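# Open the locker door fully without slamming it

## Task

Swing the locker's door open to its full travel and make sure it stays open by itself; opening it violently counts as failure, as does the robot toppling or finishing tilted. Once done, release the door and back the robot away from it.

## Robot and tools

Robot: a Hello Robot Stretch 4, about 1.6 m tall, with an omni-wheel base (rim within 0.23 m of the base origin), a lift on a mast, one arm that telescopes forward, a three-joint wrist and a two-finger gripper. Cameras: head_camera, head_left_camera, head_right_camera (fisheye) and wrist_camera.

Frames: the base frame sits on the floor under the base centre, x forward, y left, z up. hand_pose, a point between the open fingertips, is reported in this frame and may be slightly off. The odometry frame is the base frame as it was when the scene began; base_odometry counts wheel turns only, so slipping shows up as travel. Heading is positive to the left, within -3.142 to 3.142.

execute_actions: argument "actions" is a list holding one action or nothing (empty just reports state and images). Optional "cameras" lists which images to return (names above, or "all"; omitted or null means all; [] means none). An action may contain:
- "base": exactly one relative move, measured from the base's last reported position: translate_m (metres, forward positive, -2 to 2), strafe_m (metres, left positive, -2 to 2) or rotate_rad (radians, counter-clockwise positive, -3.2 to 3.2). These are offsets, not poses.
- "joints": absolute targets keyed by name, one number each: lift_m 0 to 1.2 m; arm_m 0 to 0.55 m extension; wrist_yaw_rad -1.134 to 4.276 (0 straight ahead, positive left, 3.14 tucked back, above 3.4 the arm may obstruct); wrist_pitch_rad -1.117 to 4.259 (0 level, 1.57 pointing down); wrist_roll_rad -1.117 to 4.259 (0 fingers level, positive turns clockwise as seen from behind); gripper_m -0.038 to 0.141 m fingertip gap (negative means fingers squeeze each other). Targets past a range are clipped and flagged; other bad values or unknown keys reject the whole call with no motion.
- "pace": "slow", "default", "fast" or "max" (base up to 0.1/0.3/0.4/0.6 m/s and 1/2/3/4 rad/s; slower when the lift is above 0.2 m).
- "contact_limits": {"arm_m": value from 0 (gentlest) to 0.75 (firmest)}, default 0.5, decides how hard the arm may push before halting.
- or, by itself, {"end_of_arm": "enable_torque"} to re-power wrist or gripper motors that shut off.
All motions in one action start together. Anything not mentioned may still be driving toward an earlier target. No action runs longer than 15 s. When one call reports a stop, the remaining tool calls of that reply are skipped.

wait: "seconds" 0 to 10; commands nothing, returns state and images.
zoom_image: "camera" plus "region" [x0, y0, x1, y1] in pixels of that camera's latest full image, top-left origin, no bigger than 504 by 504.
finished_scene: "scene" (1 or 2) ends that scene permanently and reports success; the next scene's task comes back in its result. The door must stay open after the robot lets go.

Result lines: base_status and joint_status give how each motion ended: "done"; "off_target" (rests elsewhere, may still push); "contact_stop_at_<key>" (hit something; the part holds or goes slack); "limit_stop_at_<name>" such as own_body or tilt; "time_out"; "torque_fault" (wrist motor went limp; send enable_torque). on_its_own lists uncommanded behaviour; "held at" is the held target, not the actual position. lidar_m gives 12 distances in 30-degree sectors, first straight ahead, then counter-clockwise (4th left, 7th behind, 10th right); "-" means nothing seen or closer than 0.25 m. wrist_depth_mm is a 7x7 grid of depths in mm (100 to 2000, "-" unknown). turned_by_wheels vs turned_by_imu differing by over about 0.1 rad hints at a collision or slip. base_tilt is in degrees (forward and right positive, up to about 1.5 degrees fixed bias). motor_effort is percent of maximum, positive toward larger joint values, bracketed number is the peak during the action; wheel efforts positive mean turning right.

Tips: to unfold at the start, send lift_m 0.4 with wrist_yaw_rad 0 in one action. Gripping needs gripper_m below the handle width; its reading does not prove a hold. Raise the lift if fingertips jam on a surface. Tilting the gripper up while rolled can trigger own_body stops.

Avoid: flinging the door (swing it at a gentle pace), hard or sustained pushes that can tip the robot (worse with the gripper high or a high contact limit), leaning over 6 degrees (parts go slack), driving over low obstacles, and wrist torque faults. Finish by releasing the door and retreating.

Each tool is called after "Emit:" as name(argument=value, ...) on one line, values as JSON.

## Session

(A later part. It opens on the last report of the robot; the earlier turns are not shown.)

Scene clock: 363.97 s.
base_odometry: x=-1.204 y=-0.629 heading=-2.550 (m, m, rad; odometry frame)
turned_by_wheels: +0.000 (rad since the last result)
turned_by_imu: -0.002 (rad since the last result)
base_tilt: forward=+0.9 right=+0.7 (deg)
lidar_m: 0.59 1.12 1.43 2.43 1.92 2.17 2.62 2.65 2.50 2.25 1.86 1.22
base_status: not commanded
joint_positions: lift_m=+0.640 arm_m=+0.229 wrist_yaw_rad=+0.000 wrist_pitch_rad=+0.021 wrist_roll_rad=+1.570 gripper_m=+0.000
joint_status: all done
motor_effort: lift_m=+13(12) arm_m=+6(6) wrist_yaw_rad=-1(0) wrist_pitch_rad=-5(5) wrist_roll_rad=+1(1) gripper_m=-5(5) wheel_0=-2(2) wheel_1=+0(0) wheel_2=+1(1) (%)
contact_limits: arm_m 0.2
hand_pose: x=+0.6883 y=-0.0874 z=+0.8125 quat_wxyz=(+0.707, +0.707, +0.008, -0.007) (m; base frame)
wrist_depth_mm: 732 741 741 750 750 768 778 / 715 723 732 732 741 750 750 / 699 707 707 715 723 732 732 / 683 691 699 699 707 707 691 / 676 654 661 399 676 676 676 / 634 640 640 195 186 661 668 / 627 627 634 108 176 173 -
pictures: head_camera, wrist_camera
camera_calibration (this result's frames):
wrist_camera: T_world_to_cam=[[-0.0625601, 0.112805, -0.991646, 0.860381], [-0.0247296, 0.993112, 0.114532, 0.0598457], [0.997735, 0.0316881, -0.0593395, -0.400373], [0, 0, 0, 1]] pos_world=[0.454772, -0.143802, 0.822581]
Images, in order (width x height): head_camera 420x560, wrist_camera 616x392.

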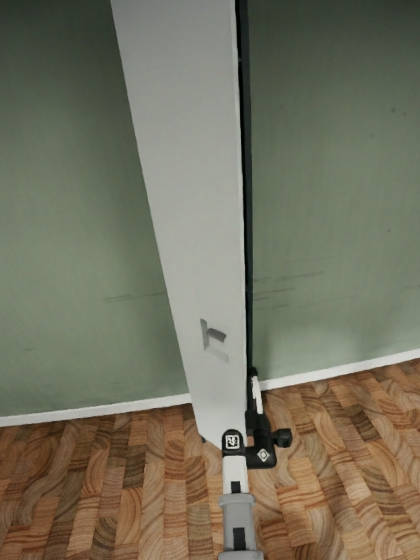

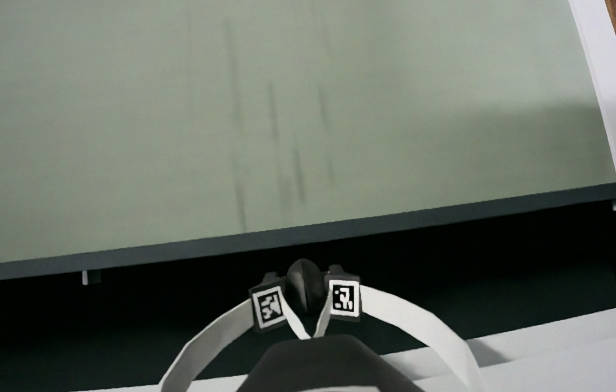

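Emit:
execute_actions(actions=[{"base": {"strafe_m": 0.10}, "joints": {"arm_m": 0.17}, "pace": "slow"}], cameras=["wrist_camera", "head_camera"])

Scene clock: 385.50 s.
base_odometry: x=-1.149 y=-0.712 heading=-2.550 (m, m, rad; odometry frame)
turned_by_wheels: +0.000 (rad since the last result)
turned_by_imu: -0.002 (rad since the last result)
base_tilt: forward=+0.8 right=+0.9 (deg)
lidar_m: 0.52 1.11 1.45 2.33 1.86 2.06 2.59 2.66 2.55 2.38 1.85 1.18
base_status: done
joint_positions: lift_m=+0.640 arm_m=+0.171 wrist_yaw_rad=+0.000 wrist_pitch_rad=+0.021 wrist_roll_rad=+1.570 gripper_m=+0.000
joint_status: all done
motor_effort: lift_m=+13(13) arm_m=-6(7) wrist_yaw_rad=+1(26) wrist_pitch_rad=-6(5) wrist_roll_rad=+0(2) gripper_m=-5(6) wheel_0=+0(10) wheel_1=+1(5) wheel_2=+1(5) (%)
hand_pose: x=+0.6304 y=-0.0875 z=+0.8125 quat_wxyz=(+0.707, +0.707, +0.007, -0.008) (m; base frame)
wrist_depth_mm: 778 788 788 798 809 809 809 / 768 768 768 788 788 798 798 / 750 750 759 759 544 564 544 / 535 544 654 715 715 741 732 / 699 699 699 707 723 723 715 / 676 676 691 195 186 615 535 / 661 580 449 108 430 362 364
pictures: head_camera, wrist_camera
camera_calibration (this result's frames):
wrist_camera: T_world_to_cam=[[-0.0625966, 0.112726, -0.991652, 0.856776], [-0.0243464, 0.993133, 0.114431, 0.0583696], [0.997742, 0.0313061, -0.0594222, -0.342662], [0, 0, 0, 1]] pos_world=[0.396941, -0.143822, 0.822583]
Images, in order (width x height): head_camera 420x560, wrist_camera 616x392.

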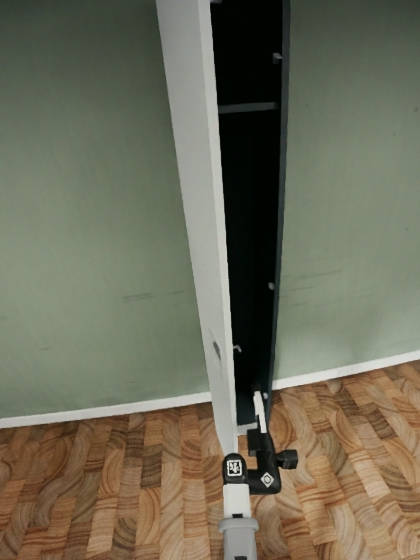

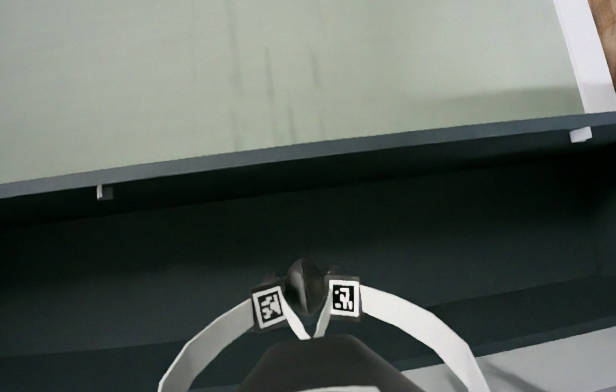

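Emit:
execute_actions(actions=[], cameras=["head_camera", "head_right_camera", "head_left_camera"])

Scene clock: 390.03 s.
base_odometry: x=-1.149 y=-0.712 heading=-2.550 (m, m, rad; odometry frame)
turned_by_wheels: +0.000 (rad since the last result)
turned_by_imu: -0.001 (rad since the last result)
base_tilt: forward=+0.8 right=+0.8 (deg)
lidar_m: 0.51 1.09 1.42 2.32 1.83 2.03 2.61 2.66 2.63 2.38 1.79 1.19
base_status: done
joint_positions: lift_m=+0.640 arm_m=+0.171 wrist_yaw_rad=+0.000 wrist_pitch_rad=+0.021 wrist_roll_rad=+1.570 gripper_m=+0.000
joint_status: all done
motor_effort: lift_m=+13(13) arm_m=-7(7) wrist_yaw_rad=+1(26) wrist_pitch_rad=-6(5) wrist_roll_rad=+2(2) gripper_m=-6(6) wheel_0=+0(10) wheel_1=+1(5) wheel_2=+1(5) (%)
hand_pose: x=+0.6304 y=-0.0875 z=+0.8125 quat_wxyz=(+0.707, +0.707, +0.007, -0.008) (m; base frame)
wrist_depth_mm: 778 778 788 798 798 820 820 / 768 768 778 788 788 788 798 / 741 741 759 759 549 564 539 / 535 544 654 715 732 741 741 / 691 699 707 707 715 715 723 / 683 683 683 195 186 615 535 / 654 574 449 108 427 364 368
pictures: head_camera, head_left_camera, head_right_camera
Images, in order (width x height): head_camera 420x560, head_left_camera 420x672, head_right_camera 420x672.

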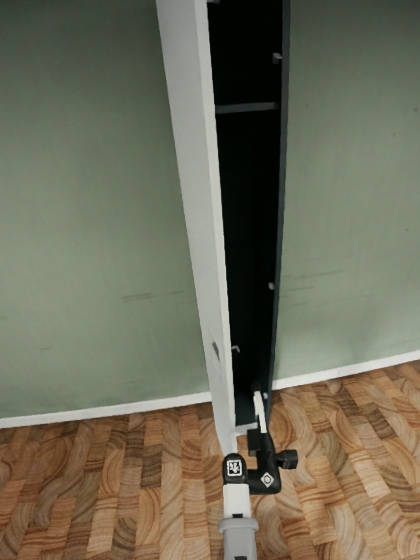

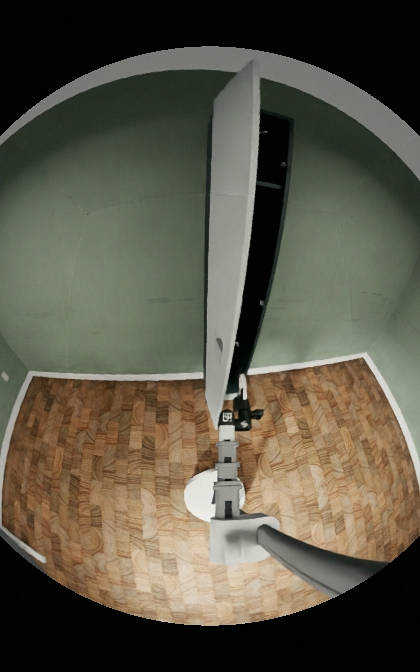

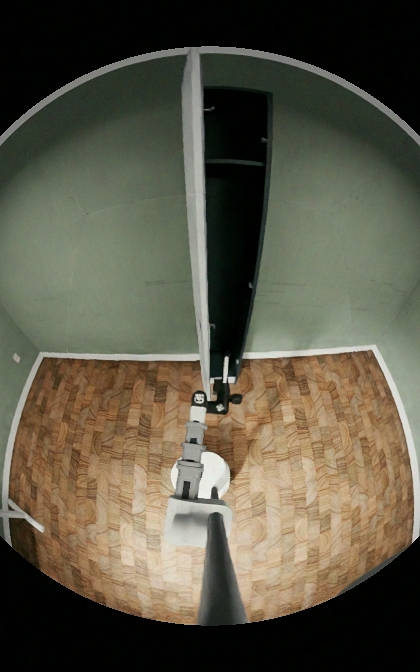

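Emit:
execute_actions(actions=[{"base": {"strafe_m": 0.09}, "joints": {"arm_m": 0.13}, "pace": "slow"}], cameras=["head_camera", "head_right_camera"])

Scene clock: 405.80 s.
base_odometry: x=-1.098 y=-0.786 heading=-2.550 (m, m, rad; odometry frame)
turned_by_wheels: +0.000 (rad since the last result)
turned_by_imu: -0.002 (rad since the last result)
base_tilt: forward=+0.8 right=+0.8 (deg)
lidar_m: 0.49 1.08 1.40 2.24 1.79 1.96 2.63 2.67 2.65 2.44 1.81 0.88
base_status: done
joint_positions: lift_m=+0.640 arm_m=+0.131 wrist_yaw_rad=+0.000 wrist_pitch_rad=+0.021 wrist_roll_rad=+1.570 gripper_m=+0.000
joint_status: all done
motor_effort: lift_m=+13(13) arm_m=-6(6) wrist_yaw_rad=+1(11) wrist_pitch_rad=-6(5) wrist_roll_rad=+2(1) gripper_m=-5(7) wheel_0=+0(5) wheel_1=+1(6) wheel_2=+0(1) (%)
hand_pose: x=+0.5904 y=-0.0875 z=+0.8125 quat_wxyz=(+0.707, +0.707, +0.007, -0.008) (m; base frame)
wrist_depth_mm: 809 820 820 820 842 842 842 / 788 788 809 554 574 574 609 / 535 569 634 715 768 778 778 / 732 732 741 750 759 759 768 / 715 732 732 741 741 654 504 / 627 512 433 195 185 314 287 / 268 241 239 108 199 196 -
pictures: head_camera, head_right_camera
Images, in order (width x height): head_camera 420x560, head_right_camera 420x672.

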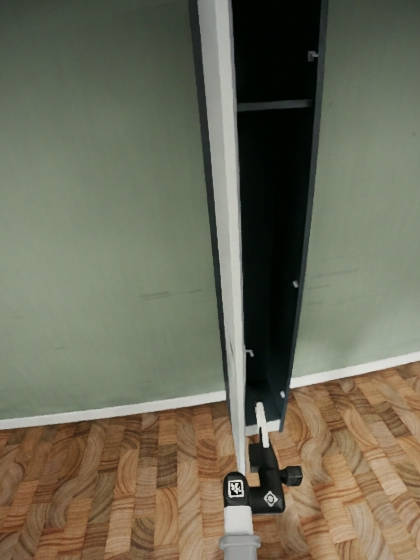

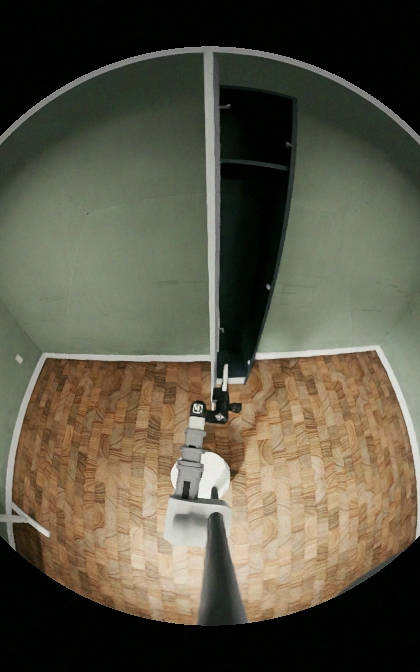

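Emit:
execute_actions(actions=[{"base": {"strafe_m": 0.08}, "pace": "slow"}], cameras=["head_camera", "head_right_camera"])

Scene clock: 413.70 s.
base_odometry: x=-1.054 y=-0.853 heading=-2.550 (m, m, rad; odometry frame)
turned_by_wheels: +0.000 (rad since the last result)
turned_by_imu: -0.002 (rad since the last result)
base_tilt: forward=+0.8 right=+0.7 (deg)
lidar_m: 0.51 1.09 1.39 2.18 1.68 1.79 2.64 2.69 2.77 2.56 1.80 0.87
base_status: done
joint_positions: lift_m=+0.640 arm_m=+0.131 wrist_yaw_rad=+0.000 wrist_pitch_rad=+0.021 wrist_roll_rad=+1.570 gripper_m=+0.000
joint_status: not commanded
motor_effort: lift_m=+13(13) arm_m=-6(6) wrist_yaw_rad=+1(17) wrist_pitch_rad=-6(5) wrist_roll_rad=+1(2) gripper_m=-6(5) wheel_0=-1(7) wheel_1=+0(8) wheel_2=+1(1) (%)
hand_pose: x=+0.5904 y=-0.0875 z=+0.8125 quat_wxyz=(+0.707, +0.707, +0.007, -0.008) (m; base frame)
wrist_depth_mm: 798 798 809 525 539 544 544 / 521 544 591 640 683 732 732 / 715 741 750 750 759 768 768 / 723 732 732 741 750 759 732 / 707 715 436 413 394 373 355 / 353 342 303 195 186 291 281 / 262 252 254 108 251 236 237
pictures: head_camera, head_right_camera
Images, in order (width x height): head_camera 420x560, head_right_camera 420x672.

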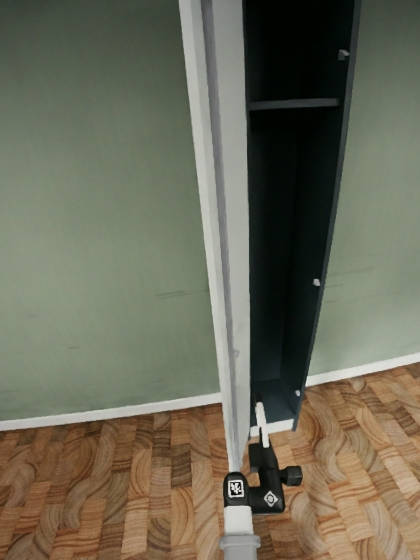

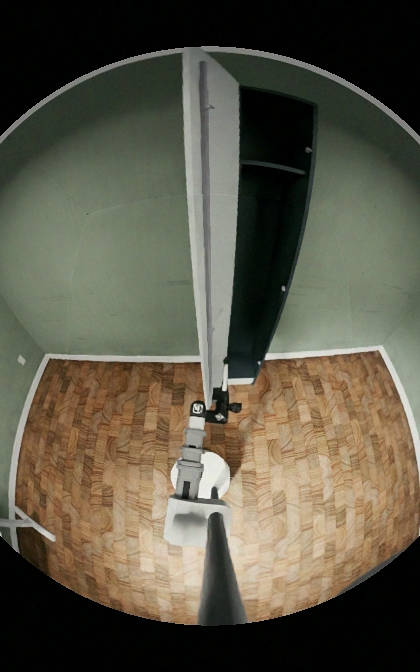

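Emit:
execute_actions(actions=[], cameras=["head_camera", "wrist_camera"])

Scene clock: 424.33 s.
base_odometry: x=-1.054 y=-0.853 heading=-2.550 (m, m, rad; odometry frame)
turned_by_wheels: +0.000 (rad since the last result)
turned_by_imu: -0.001 (rad since the last result)
base_tilt: forward=+0.9 right=+0.8 (deg)
lidar_m: 0.49 1.08 1.39 2.16 1.70 1.83 2.64 2.66 2.79 2.54 1.75 0.82
base_status: done
joint_positions: lift_m=+0.640 arm_m=+0.131 wrist_yaw_rad=+0.000 wrist_pitch_rad=+0.021 wrist_roll_rad=+1.570 gripper_m=+0.000
joint_status: not commanded
motor_effort: lift_m=+13(13) arm_m=-6(6) wrist_yaw_rad=+1(17) wrist_pitch_rad=-7(5) wrist_roll_rad=+0(2) gripper_m=-6(5) wheel_0=-1(7) wheel_1=+0(8) wheel_2=+1(1) (%)
hand_pose: x=+0.5904 y=-0.0875 z=+0.8125 quat_wxyz=(+0.707, +0.707, +0.007, -0.008) (m; base frame)
wrist_depth_mm: 788 798 809 525 539 539 549 / 521 549 585 640 683 732 732 / 715 741 759 750 768 778 778 / 723 732 741 741 750 750 732 / 715 715 436 418 397 377 359 / 353 345 303 195 186 297 287 / 267 258 259 108 256 240 242
pictures: head_camera, wrist_camera
camera_calibration (this result's frames):
wrist_camera: T_world_to_cam=[[-0.0625947, 0.112727, -0.991652, 0.854267], [-0.0243293, 0.993133, 0.114431, 0.057389], [0.997742, 0.031289, -0.0594223, -0.302686], [0, 0, 0, 1]] pos_world=[0.356871, -0.143823, 0.822583]
Images, in order (width x height): head_camera 420x560, wrist_camera 616x392.

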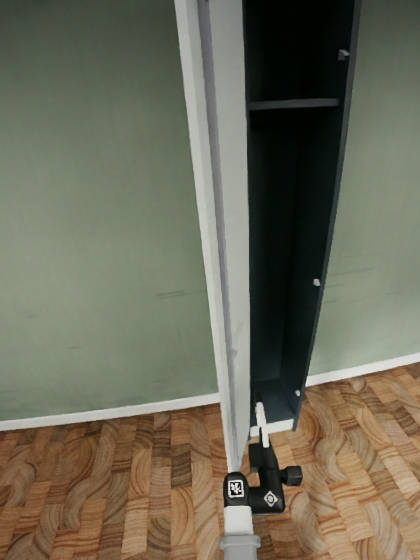

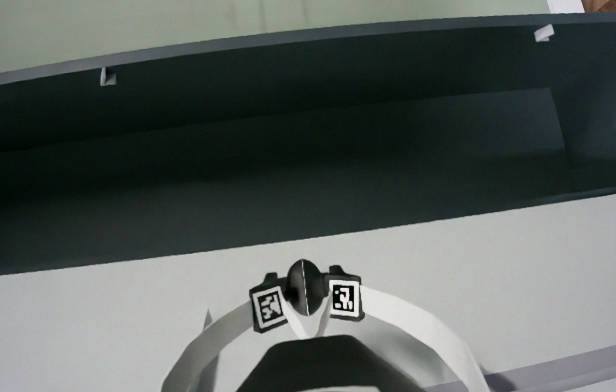

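Emit:
execute_actions(actions=[{"base": {"strafe_m": 0.078}, "pace": "slow"}], cameras=["head_camera", "wrist_camera"])

Scene clock: 467.10 s.
base_odometry: x=-1.010 y=-0.917 heading=-2.550 (m, m, rad; odometry frame)
turned_by_wheels: +0.000 (rad since the last result)
turned_by_imu: -0.002 (rad since the last result)
base_tilt: forward=+0.7 right=+0.8 (deg)
lidar_m: 0.53 1.09 1.38 2.09 1.67 1.70 2.64 2.68 2.87 2.63 1.75 0.81
base_status: done
joint_positions: lift_m=+0.640 arm_m=+0.131 wrist_yaw_rad=+0.000 wrist_pitch_rad=+0.021 wrist_roll_rad=+1.570 gripper_m=+0.000
joint_status: not commanded
motor_effort: lift_m=+13(12) arm_m=-6(6) wrist_yaw_rad=+1(12) wrist_pitch_rad=-7(5) wrist_roll_rad=+2(0) gripper_m=-6(7) wheel_0=-2(6) wheel_1=+2(4) wheel_2=+0(1) (%)
hand_pose: x=+0.5904 y=-0.0875 z=+0.8125 quat_wxyz=(+0.707, +0.707, +0.007, -0.008) (m; base frame)
wrist_depth_mm: 508 535 574 615 640 676 707 / 640 699 741 759 768 788 768 / 741 732 750 750 759 768 615 / 715 452 427 410 399 387 377 / 362 353 345 336 327 317 310 / 276 273 270 195 186 268 263 / 242 237 229 108 233 230 232
pictures: head_camera, wrist_camera
camera_calibration (this result's frames):
wrist_camera: T_world_to_cam=[[-0.0625885, 0.11273, -0.991652, 0.854265], [-0.0242756, 0.993135, 0.114431, 0.0573727], [0.997744, 0.031235, -0.0594222, -0.302685], [0, 0, 0, 1]] pos_world=[0.356863, -0.143826, 0.822583]
Images, in order (width x height): head_camera 420x560, wrist_camera 616x392.

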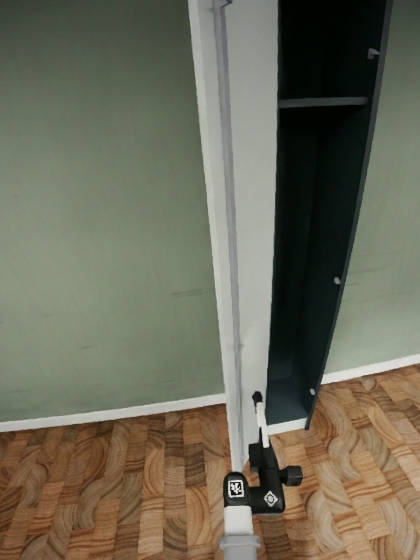

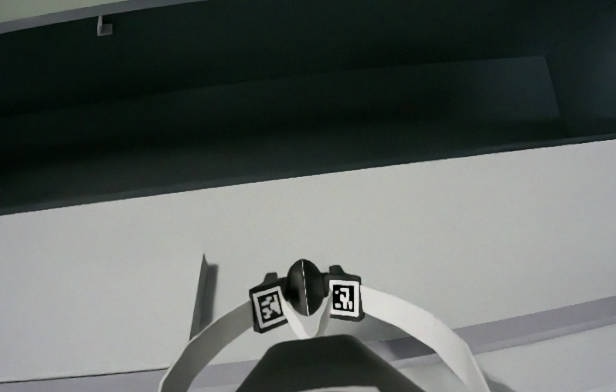

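Emit:
execute_actions(actions=[{"base": {"strafe_m": 0.05}, "joints": {"arm_m": 0.25}, "pace": "slow", "contact_limits": {"arm_m": 0.15}}], cameras=["head_camera", "wrist_camera"])

Scene clock: 488.33 s.
base_odometry: x=-0.983 y=-0.959 heading=-2.550 (m, m, rad; odometry frame)
turned_by_wheels: +0.000 (rad since the last result)
turned_by_imu: -0.002 (rad since the last result)
base_tilt: forward=+0.8 right=+0.9 (deg)
lidar_m: 0.66 1.07 1.39 2.02 1.56 1.62 2.63 2.70 2.92 2.69 1.78 0.81
base_status: done
joint_positions: lift_m=+0.640 arm_m=+0.249 wrist_yaw_rad=+0.000 wrist_pitch_rad=+0.021 wrist_roll_rad=+1.570 gripper_m=+0.000
joint_status: all done
motor_effort: lift_m=+13(13) arm_m=+6(9) wrist_yaw_rad=+1(19) wrist_pitch_rad=-5(6) wrist_roll_rad=+1(2) gripper_m=-6(6) wheel_0=+0(5) wheel_1=+3(5) wheel_2=+0(3) (%)
contact_limits: arm_m 0.15
hand_pose: x=+0.7082 y=-0.0874 z=+0.8125 quat_wxyz=(+0.707, +0.707, +0.008, -0.008) (m; base frame)
wrist_depth_mm: 564 591 627 647 654 661 668 / 621 627 640 640 640 647 512 / 609 320 319 319 319 319 320 / 300 300 300 298 298 298 297 / 281 281 281 281 281 279 279 / 247 247 254 195 186 263 263 / 235 235 247 108 252 248 250
pictures: head_camera, wrist_camera
camera_calibration (this result's frames):
wrist_camera: T_world_to_cam=[[-0.062542, 0.112718, -0.991657, 0.861622], [-0.0244803, 0.99313, 0.114429, 0.0603197], [0.997742, 0.0314327, -0.059353, -0.420276], [0, 0, 0, 1]] pos_world=[0.474691, -0.143815, 0.822587]
Images, in order (width x height): head_camera 420x560, wrist_camera 616x392.

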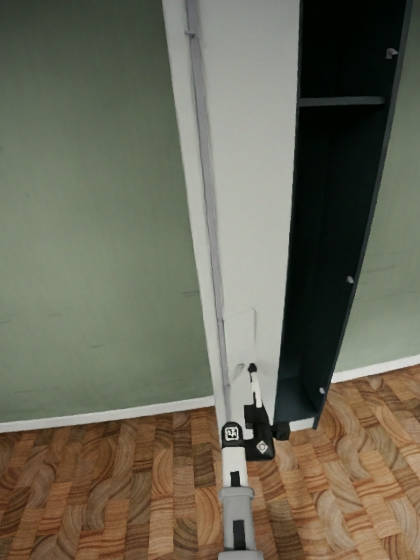

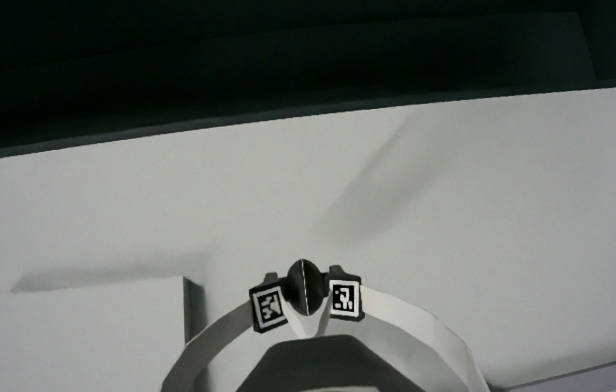

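Emit:
execute_actions(actions=[], cameras=["head_left_camera"])

Scene clock: 494.57 s.
base_odometry: x=-0.983 y=-0.959 heading=-2.550 (m, m, rad; odometry frame)
turned_by_wheels: +0.000 (rad since the last result)
turned_by_imu: -0.001 (rad since the last result)
base_tilt: forward=+0.8 right=+0.9 (deg)
lidar_m: 0.68 1.08 1.36 2.02 1.62 1.63 2.66 2.69 2.89 2.68 1.74 0.79
base_status: done
joint_positions: lift_m=+0.640 arm_m=+0.249 wrist_yaw_rad=+0.000 wrist_pitch_rad=+0.021 wrist_roll_rad=+1.570 gripper_m=+0.000
joint_status: all done
motor_effort: lift_m=+13(13) arm_m=+6(9) wrist_yaw_rad=+0(19) wrist_pitch_rad=-7(6) wrist_roll_rad=+0(2) gripper_m=-6(6) wheel_0=+0(5) wheel_1=+3(5) wheel_2=+0(3) (%)
contact_limits: arm_m 0.15
hand_pose: x=+0.7082 y=-0.0874 z=+0.8125 quat_wxyz=(+0.707, +0.707, +0.008, -0.008) (m; base frame)
wrist_depth_mm: 564 591 634 647 661 661 668 / 621 627 640 640 647 647 508 / 615 319 320 319 319 319 320 / 300 298 298 298 298 298 297 / 281 281 281 281 281 279 279 / 247 248 254 195 186 264 263 / 235 234 247 108 251 248 250
pictures: head_left_camera
Images, in order (width x height): head_left_camera 420x672.

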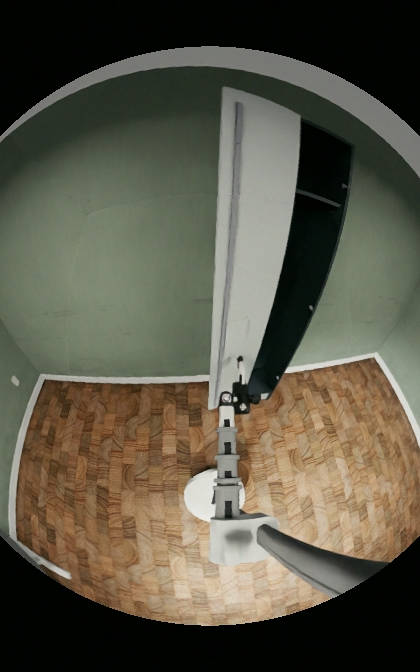

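Emit:
execute_actions(actions=[{"joints": {"arm_m": 0.31}, "pace": "slow", "contact_limits": {"arm_m": 0.1}}], cameras=["head_camera", "wrist_camera"])

Scene clock: 504.57 s.
base_odometry: x=-0.982 y=-0.959 heading=-2.550 (m, m, rad; odometry frame)
turned_by_wheels: +0.000 (rad since the last result)
turned_by_imu: -0.002 (rad since the last result)
base_tilt: forward=+0.8 right=+0.9 (deg)
lidar_m: 0.71 1.07 1.37 2.04 1.59 1.60 2.63 2.73 2.91 2.66 1.76 0.83
base_status: not commanded
joint_positions: lift_m=+0.640 arm_m=+0.309 wrist_yaw_rad=+0.000 wrist_pitch_rad=+0.021 wrist_roll_rad=+1.570 gripper_m=+0.000
joint_status: all done
motor_effort: lift_m=+12(13) arm_m=+7(10) wrist_yaw_rad=+1(7) wrist_pitch_rad=-5(5) wrist_roll_rad=+1(2) gripper_m=-5(5) wheel_0=+1(2) wheel_1=+2(3) wheel_2=-1(2) (%)
contact_limits: arm_m 0.1
hand_pose: x=+0.7680 y=-0.0875 z=+0.8125 quat_wxyz=(+0.707, +0.707, +0.007, -0.008) (m; base frame)
wrist_depth_mm: 554 574 580 591 597 603 609 / 559 569 569 580 291 276 278 / 258 259 260 263 263 264 266 / 249 249 252 253 254 255 255 / 240 242 242 244 245 246 247 / 232 233 233 196 185 237 238 / 208 210 225 108 230 229 231
pictures: head_camera, wrist_camera
camera_calibration (this result's frames):
wrist_camera: T_world_to_cam=[[-0.0624194, 0.112734, -0.991663, 0.865312], [-0.024239, 0.993136, 0.114427, 0.0616711], [0.997756, 0.0311793, -0.0592584, -0.480077], [0, 0, 0, 1]] pos_world=[0.534507, -0.143829, 0.822592]
Images, in order (width x height): head_camera 420x560, wrist_camera 616x392.

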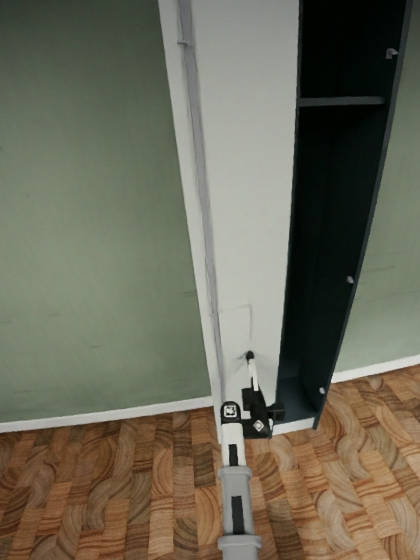

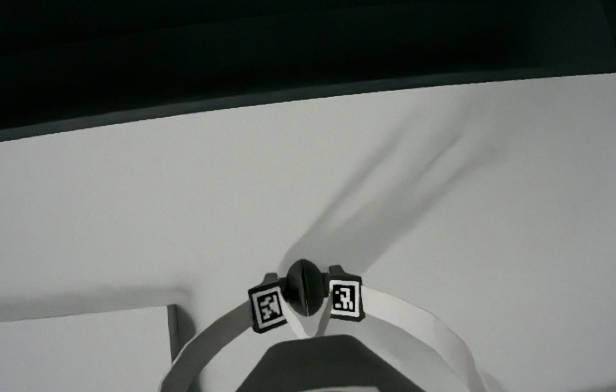

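Emit:
execute_actions(actions=[{"joints": {"arm_m": 0.335}, "pace": "slow", "contact_limits": {"arm_m": 0.1}}], cameras=["wrist_camera"])

Scene clock: 526.77 s.
base_odometry: x=-0.982 y=-0.959 heading=-2.550 (m, m, rad; odometry frame)
turned_by_wheels: +0.000 (rad since the last result)
turned_by_imu: -0.001 (rad since the last result)
base_tilt: forward=+0.8 right=+0.8 (deg)
lidar_m: 0.69 1.09 1.39 2.03 1.62 1.64 2.65 2.68 2.90 2.68 1.74 0.85
base_status: not commanded
joint_positions: lift_m=+0.640 arm_m=+0.313 wrist_yaw_rad=-0.004 wrist_pitch_rad=+0.021 wrist_roll_rad=+1.570 gripper_m=+0.000
joint_status: arm_m contact_stop (moved +0.004 of +0.026)
on_its_own: arm_m is slack since a contact_stop (your +0.335 is given up)
motor_effort: lift_m=+13(13) arm_m=+0(14) wrist_yaw_rad=+12(16) wrist_pitch_rad=-5(5) wrist_roll_rad=+0(1) gripper_m=-3(5) wheel_0=+5(5) wheel_1=+4(4) wheel_2=-6(6) (%)
contact_limits: arm_m 0.1
hand_pose: x=+0.7721 y=-0.0885 z=+0.8126 quat_wxyz=(+0.707, +0.707, +0.006, -0.009) (m; base frame)
wrist_depth_mm: 549 574 580 591 591 603 603 / 559 564 569 574 290 272 274 / 255 256 257 258 260 262 263 / 246 247 248 249 251 253 254 / 236 238 239 241 242 243 244 / 229 230 229 203 189 235 235 / 206 207 223 108 226 226 229
pictures: wrist_camera
camera_calibration (this result's frames):
wrist_camera: T_world_to_cam=[[-0.0616907, 0.112956, -0.991683, 0.865252], [-0.0207131, 0.993217, 0.114419, 0.0600782], [0.99788, 0.0275994, -0.0589326, -0.484825], [0, 0, 0, 1]] pos_world=[0.53842, -0.144025, 0.82261]
Images, in order (width x height): wrist_camera 616x392.

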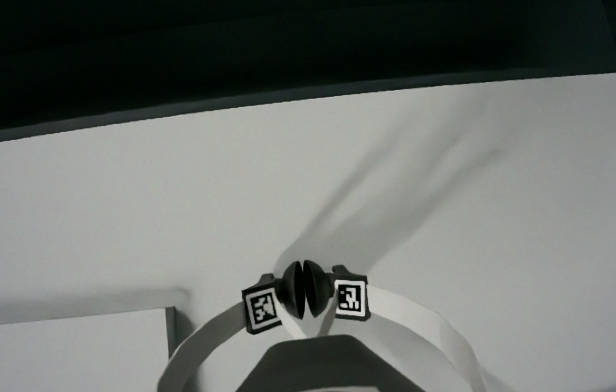

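The door is against its stop. Now I retract and back away.

Emit:
execute_actions(actions=[{"base": {"translate_m": -0.3}, "joints": {"arm_m": 0.05}, "pace": "fast"}], cameras=["head_camera", "head_left_camera", "wrist_camera"])

Scene clock: 532.70 s.
base_odometry: x=-0.733 y=-0.791 heading=-2.550 (m, m, rad; odometry frame)
turned_by_wheels: +0.000 (rad since the last result)
turned_by_imu: -0.001 (rad since the last result)
base_tilt: forward=+0.9 right=+0.7 (deg)
lidar_m: 0.99 1.36 1.74 2.00 1.41 1.60 2.32 2.40 2.97 2.71 2.24 1.16
base_status: done
joint_positions: lift_m=+0.640 arm_m=+0.051 wrist_yaw_rad=+0.000 wrist_pitch_rad=+0.021 wrist_roll_rad=+1.570 gripper_m=+0.000
joint_status: all done
motor_effort: lift_m=+13(13) arm_m=-6(7) wrist_yaw_rad=+1(11) wrist_pitch_rad=-7(6) wrist_roll_rad=+2(0) gripper_m=-5(6) wheel_0=+0(5) wheel_1=-1(6) wheel_2=+0(12) (%)
hand_pose: x=+0.5104 y=-0.0875 z=+0.8124 quat_wxyz=(+0.707, +0.707, +0.007, -0.008) (m; base frame)
wrist_depth_mm: 1182 1182 1182 1205 1229 1008 917 / 946 960 991 1025 1118 1025 904 / 1098 1098 1098 1118 1118 917 878 / 809 798 809 798 809 809 820 / 768 768 759 778 788 788 798 / 741 741 741 195 186 1098 1078 / 1042 1042 1042 108 1060 1060 1078
pictures: head_camera, head_left_camera, wrist_camera
camera_calibration (this result's frames):
wrist_camera: T_world_to_cam=[[-0.062614, 0.112732, -0.991651, 0.84923], [-0.024261, 0.993135, 0.114432, 0.0554297], [0.997743, 0.0312235, -0.0594492, -0.222828], [0, 0, 0, 1]] pos_world=[0.276844, -0.143827, 0.82255]
Images, in order (width x height): head_camera 420x560, head_left_camera 420x672, wrist_camera 616x392.

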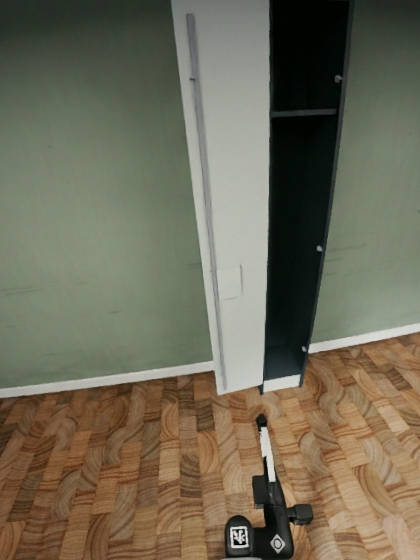

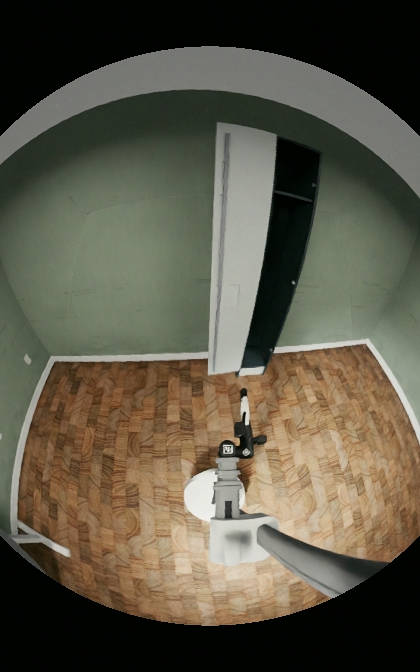

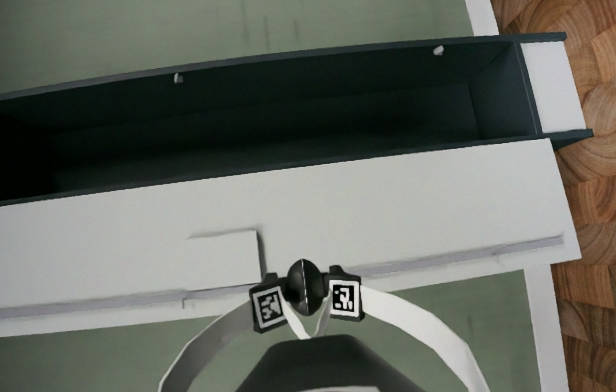

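Emit:
execute_actions(actions=[], cameras=["head_camera"])

Scene clock: 535.93 s.
base_odometry: x=-0.733 y=-0.791 heading=-2.550 (m, m, rad; odometry frame)
turned_by_wheels: +0.000 (rad since the last result)
turned_by_imu: -0.001 (rad since the last result)
base_tilt: forward=+0.8 right=+0.6 (deg)
lidar_m: 1.00 1.37 1.77 2.00 1.39 1.62 2.33 2.38 2.93 2.72 2.23 1.16
base_status: done
joint_positions: lift_m=+0.640 arm_m=+0.051 wrist_yaw_rad=+0.000 wrist_pitch_rad=+0.021 wrist_roll_rad=+1.570 gripper_m=+0.000
joint_status: all done
motor_effort: lift_m=+13(13) arm_m=-6(7) wrist_yaw_rad=+1(11) wrist_pitch_rad=-5(6) wrist_roll_rad=-1(0) gripper_m=-5(6) wheel_0=+0(5) wheel_1=+0(6) wheel_2=+0(12) (%)
hand_pose: x=+0.5104 y=-0.0875 z=+0.8124 quat_wxyz=(+0.707, +0.707, +0.007, -0.008) (m; base frame)
wrist_depth_mm: 1160 1182 1182 1182 1205 1008 917 / 946 976 976 1025 1098 1008 917 / 1078 1118 1098 1118 1138 917 891 / 820 798 809 809 809 809 831 / 768 768 750 778 788 788 798 / 732 750 732 195 186 1078 1078 / 1025 1042 1025 108 1060 1078 1078
pictures: head_camera
Images, in order (width x height): head_camera 420x560.

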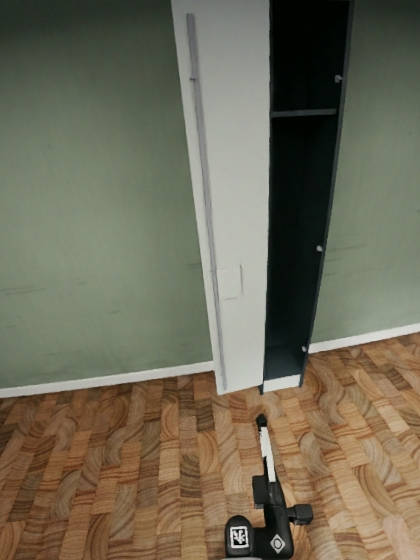

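The door stays fully open and the robot is clear.

Emit:
finished_scene(scene=1)

The scene is finished: the task was done.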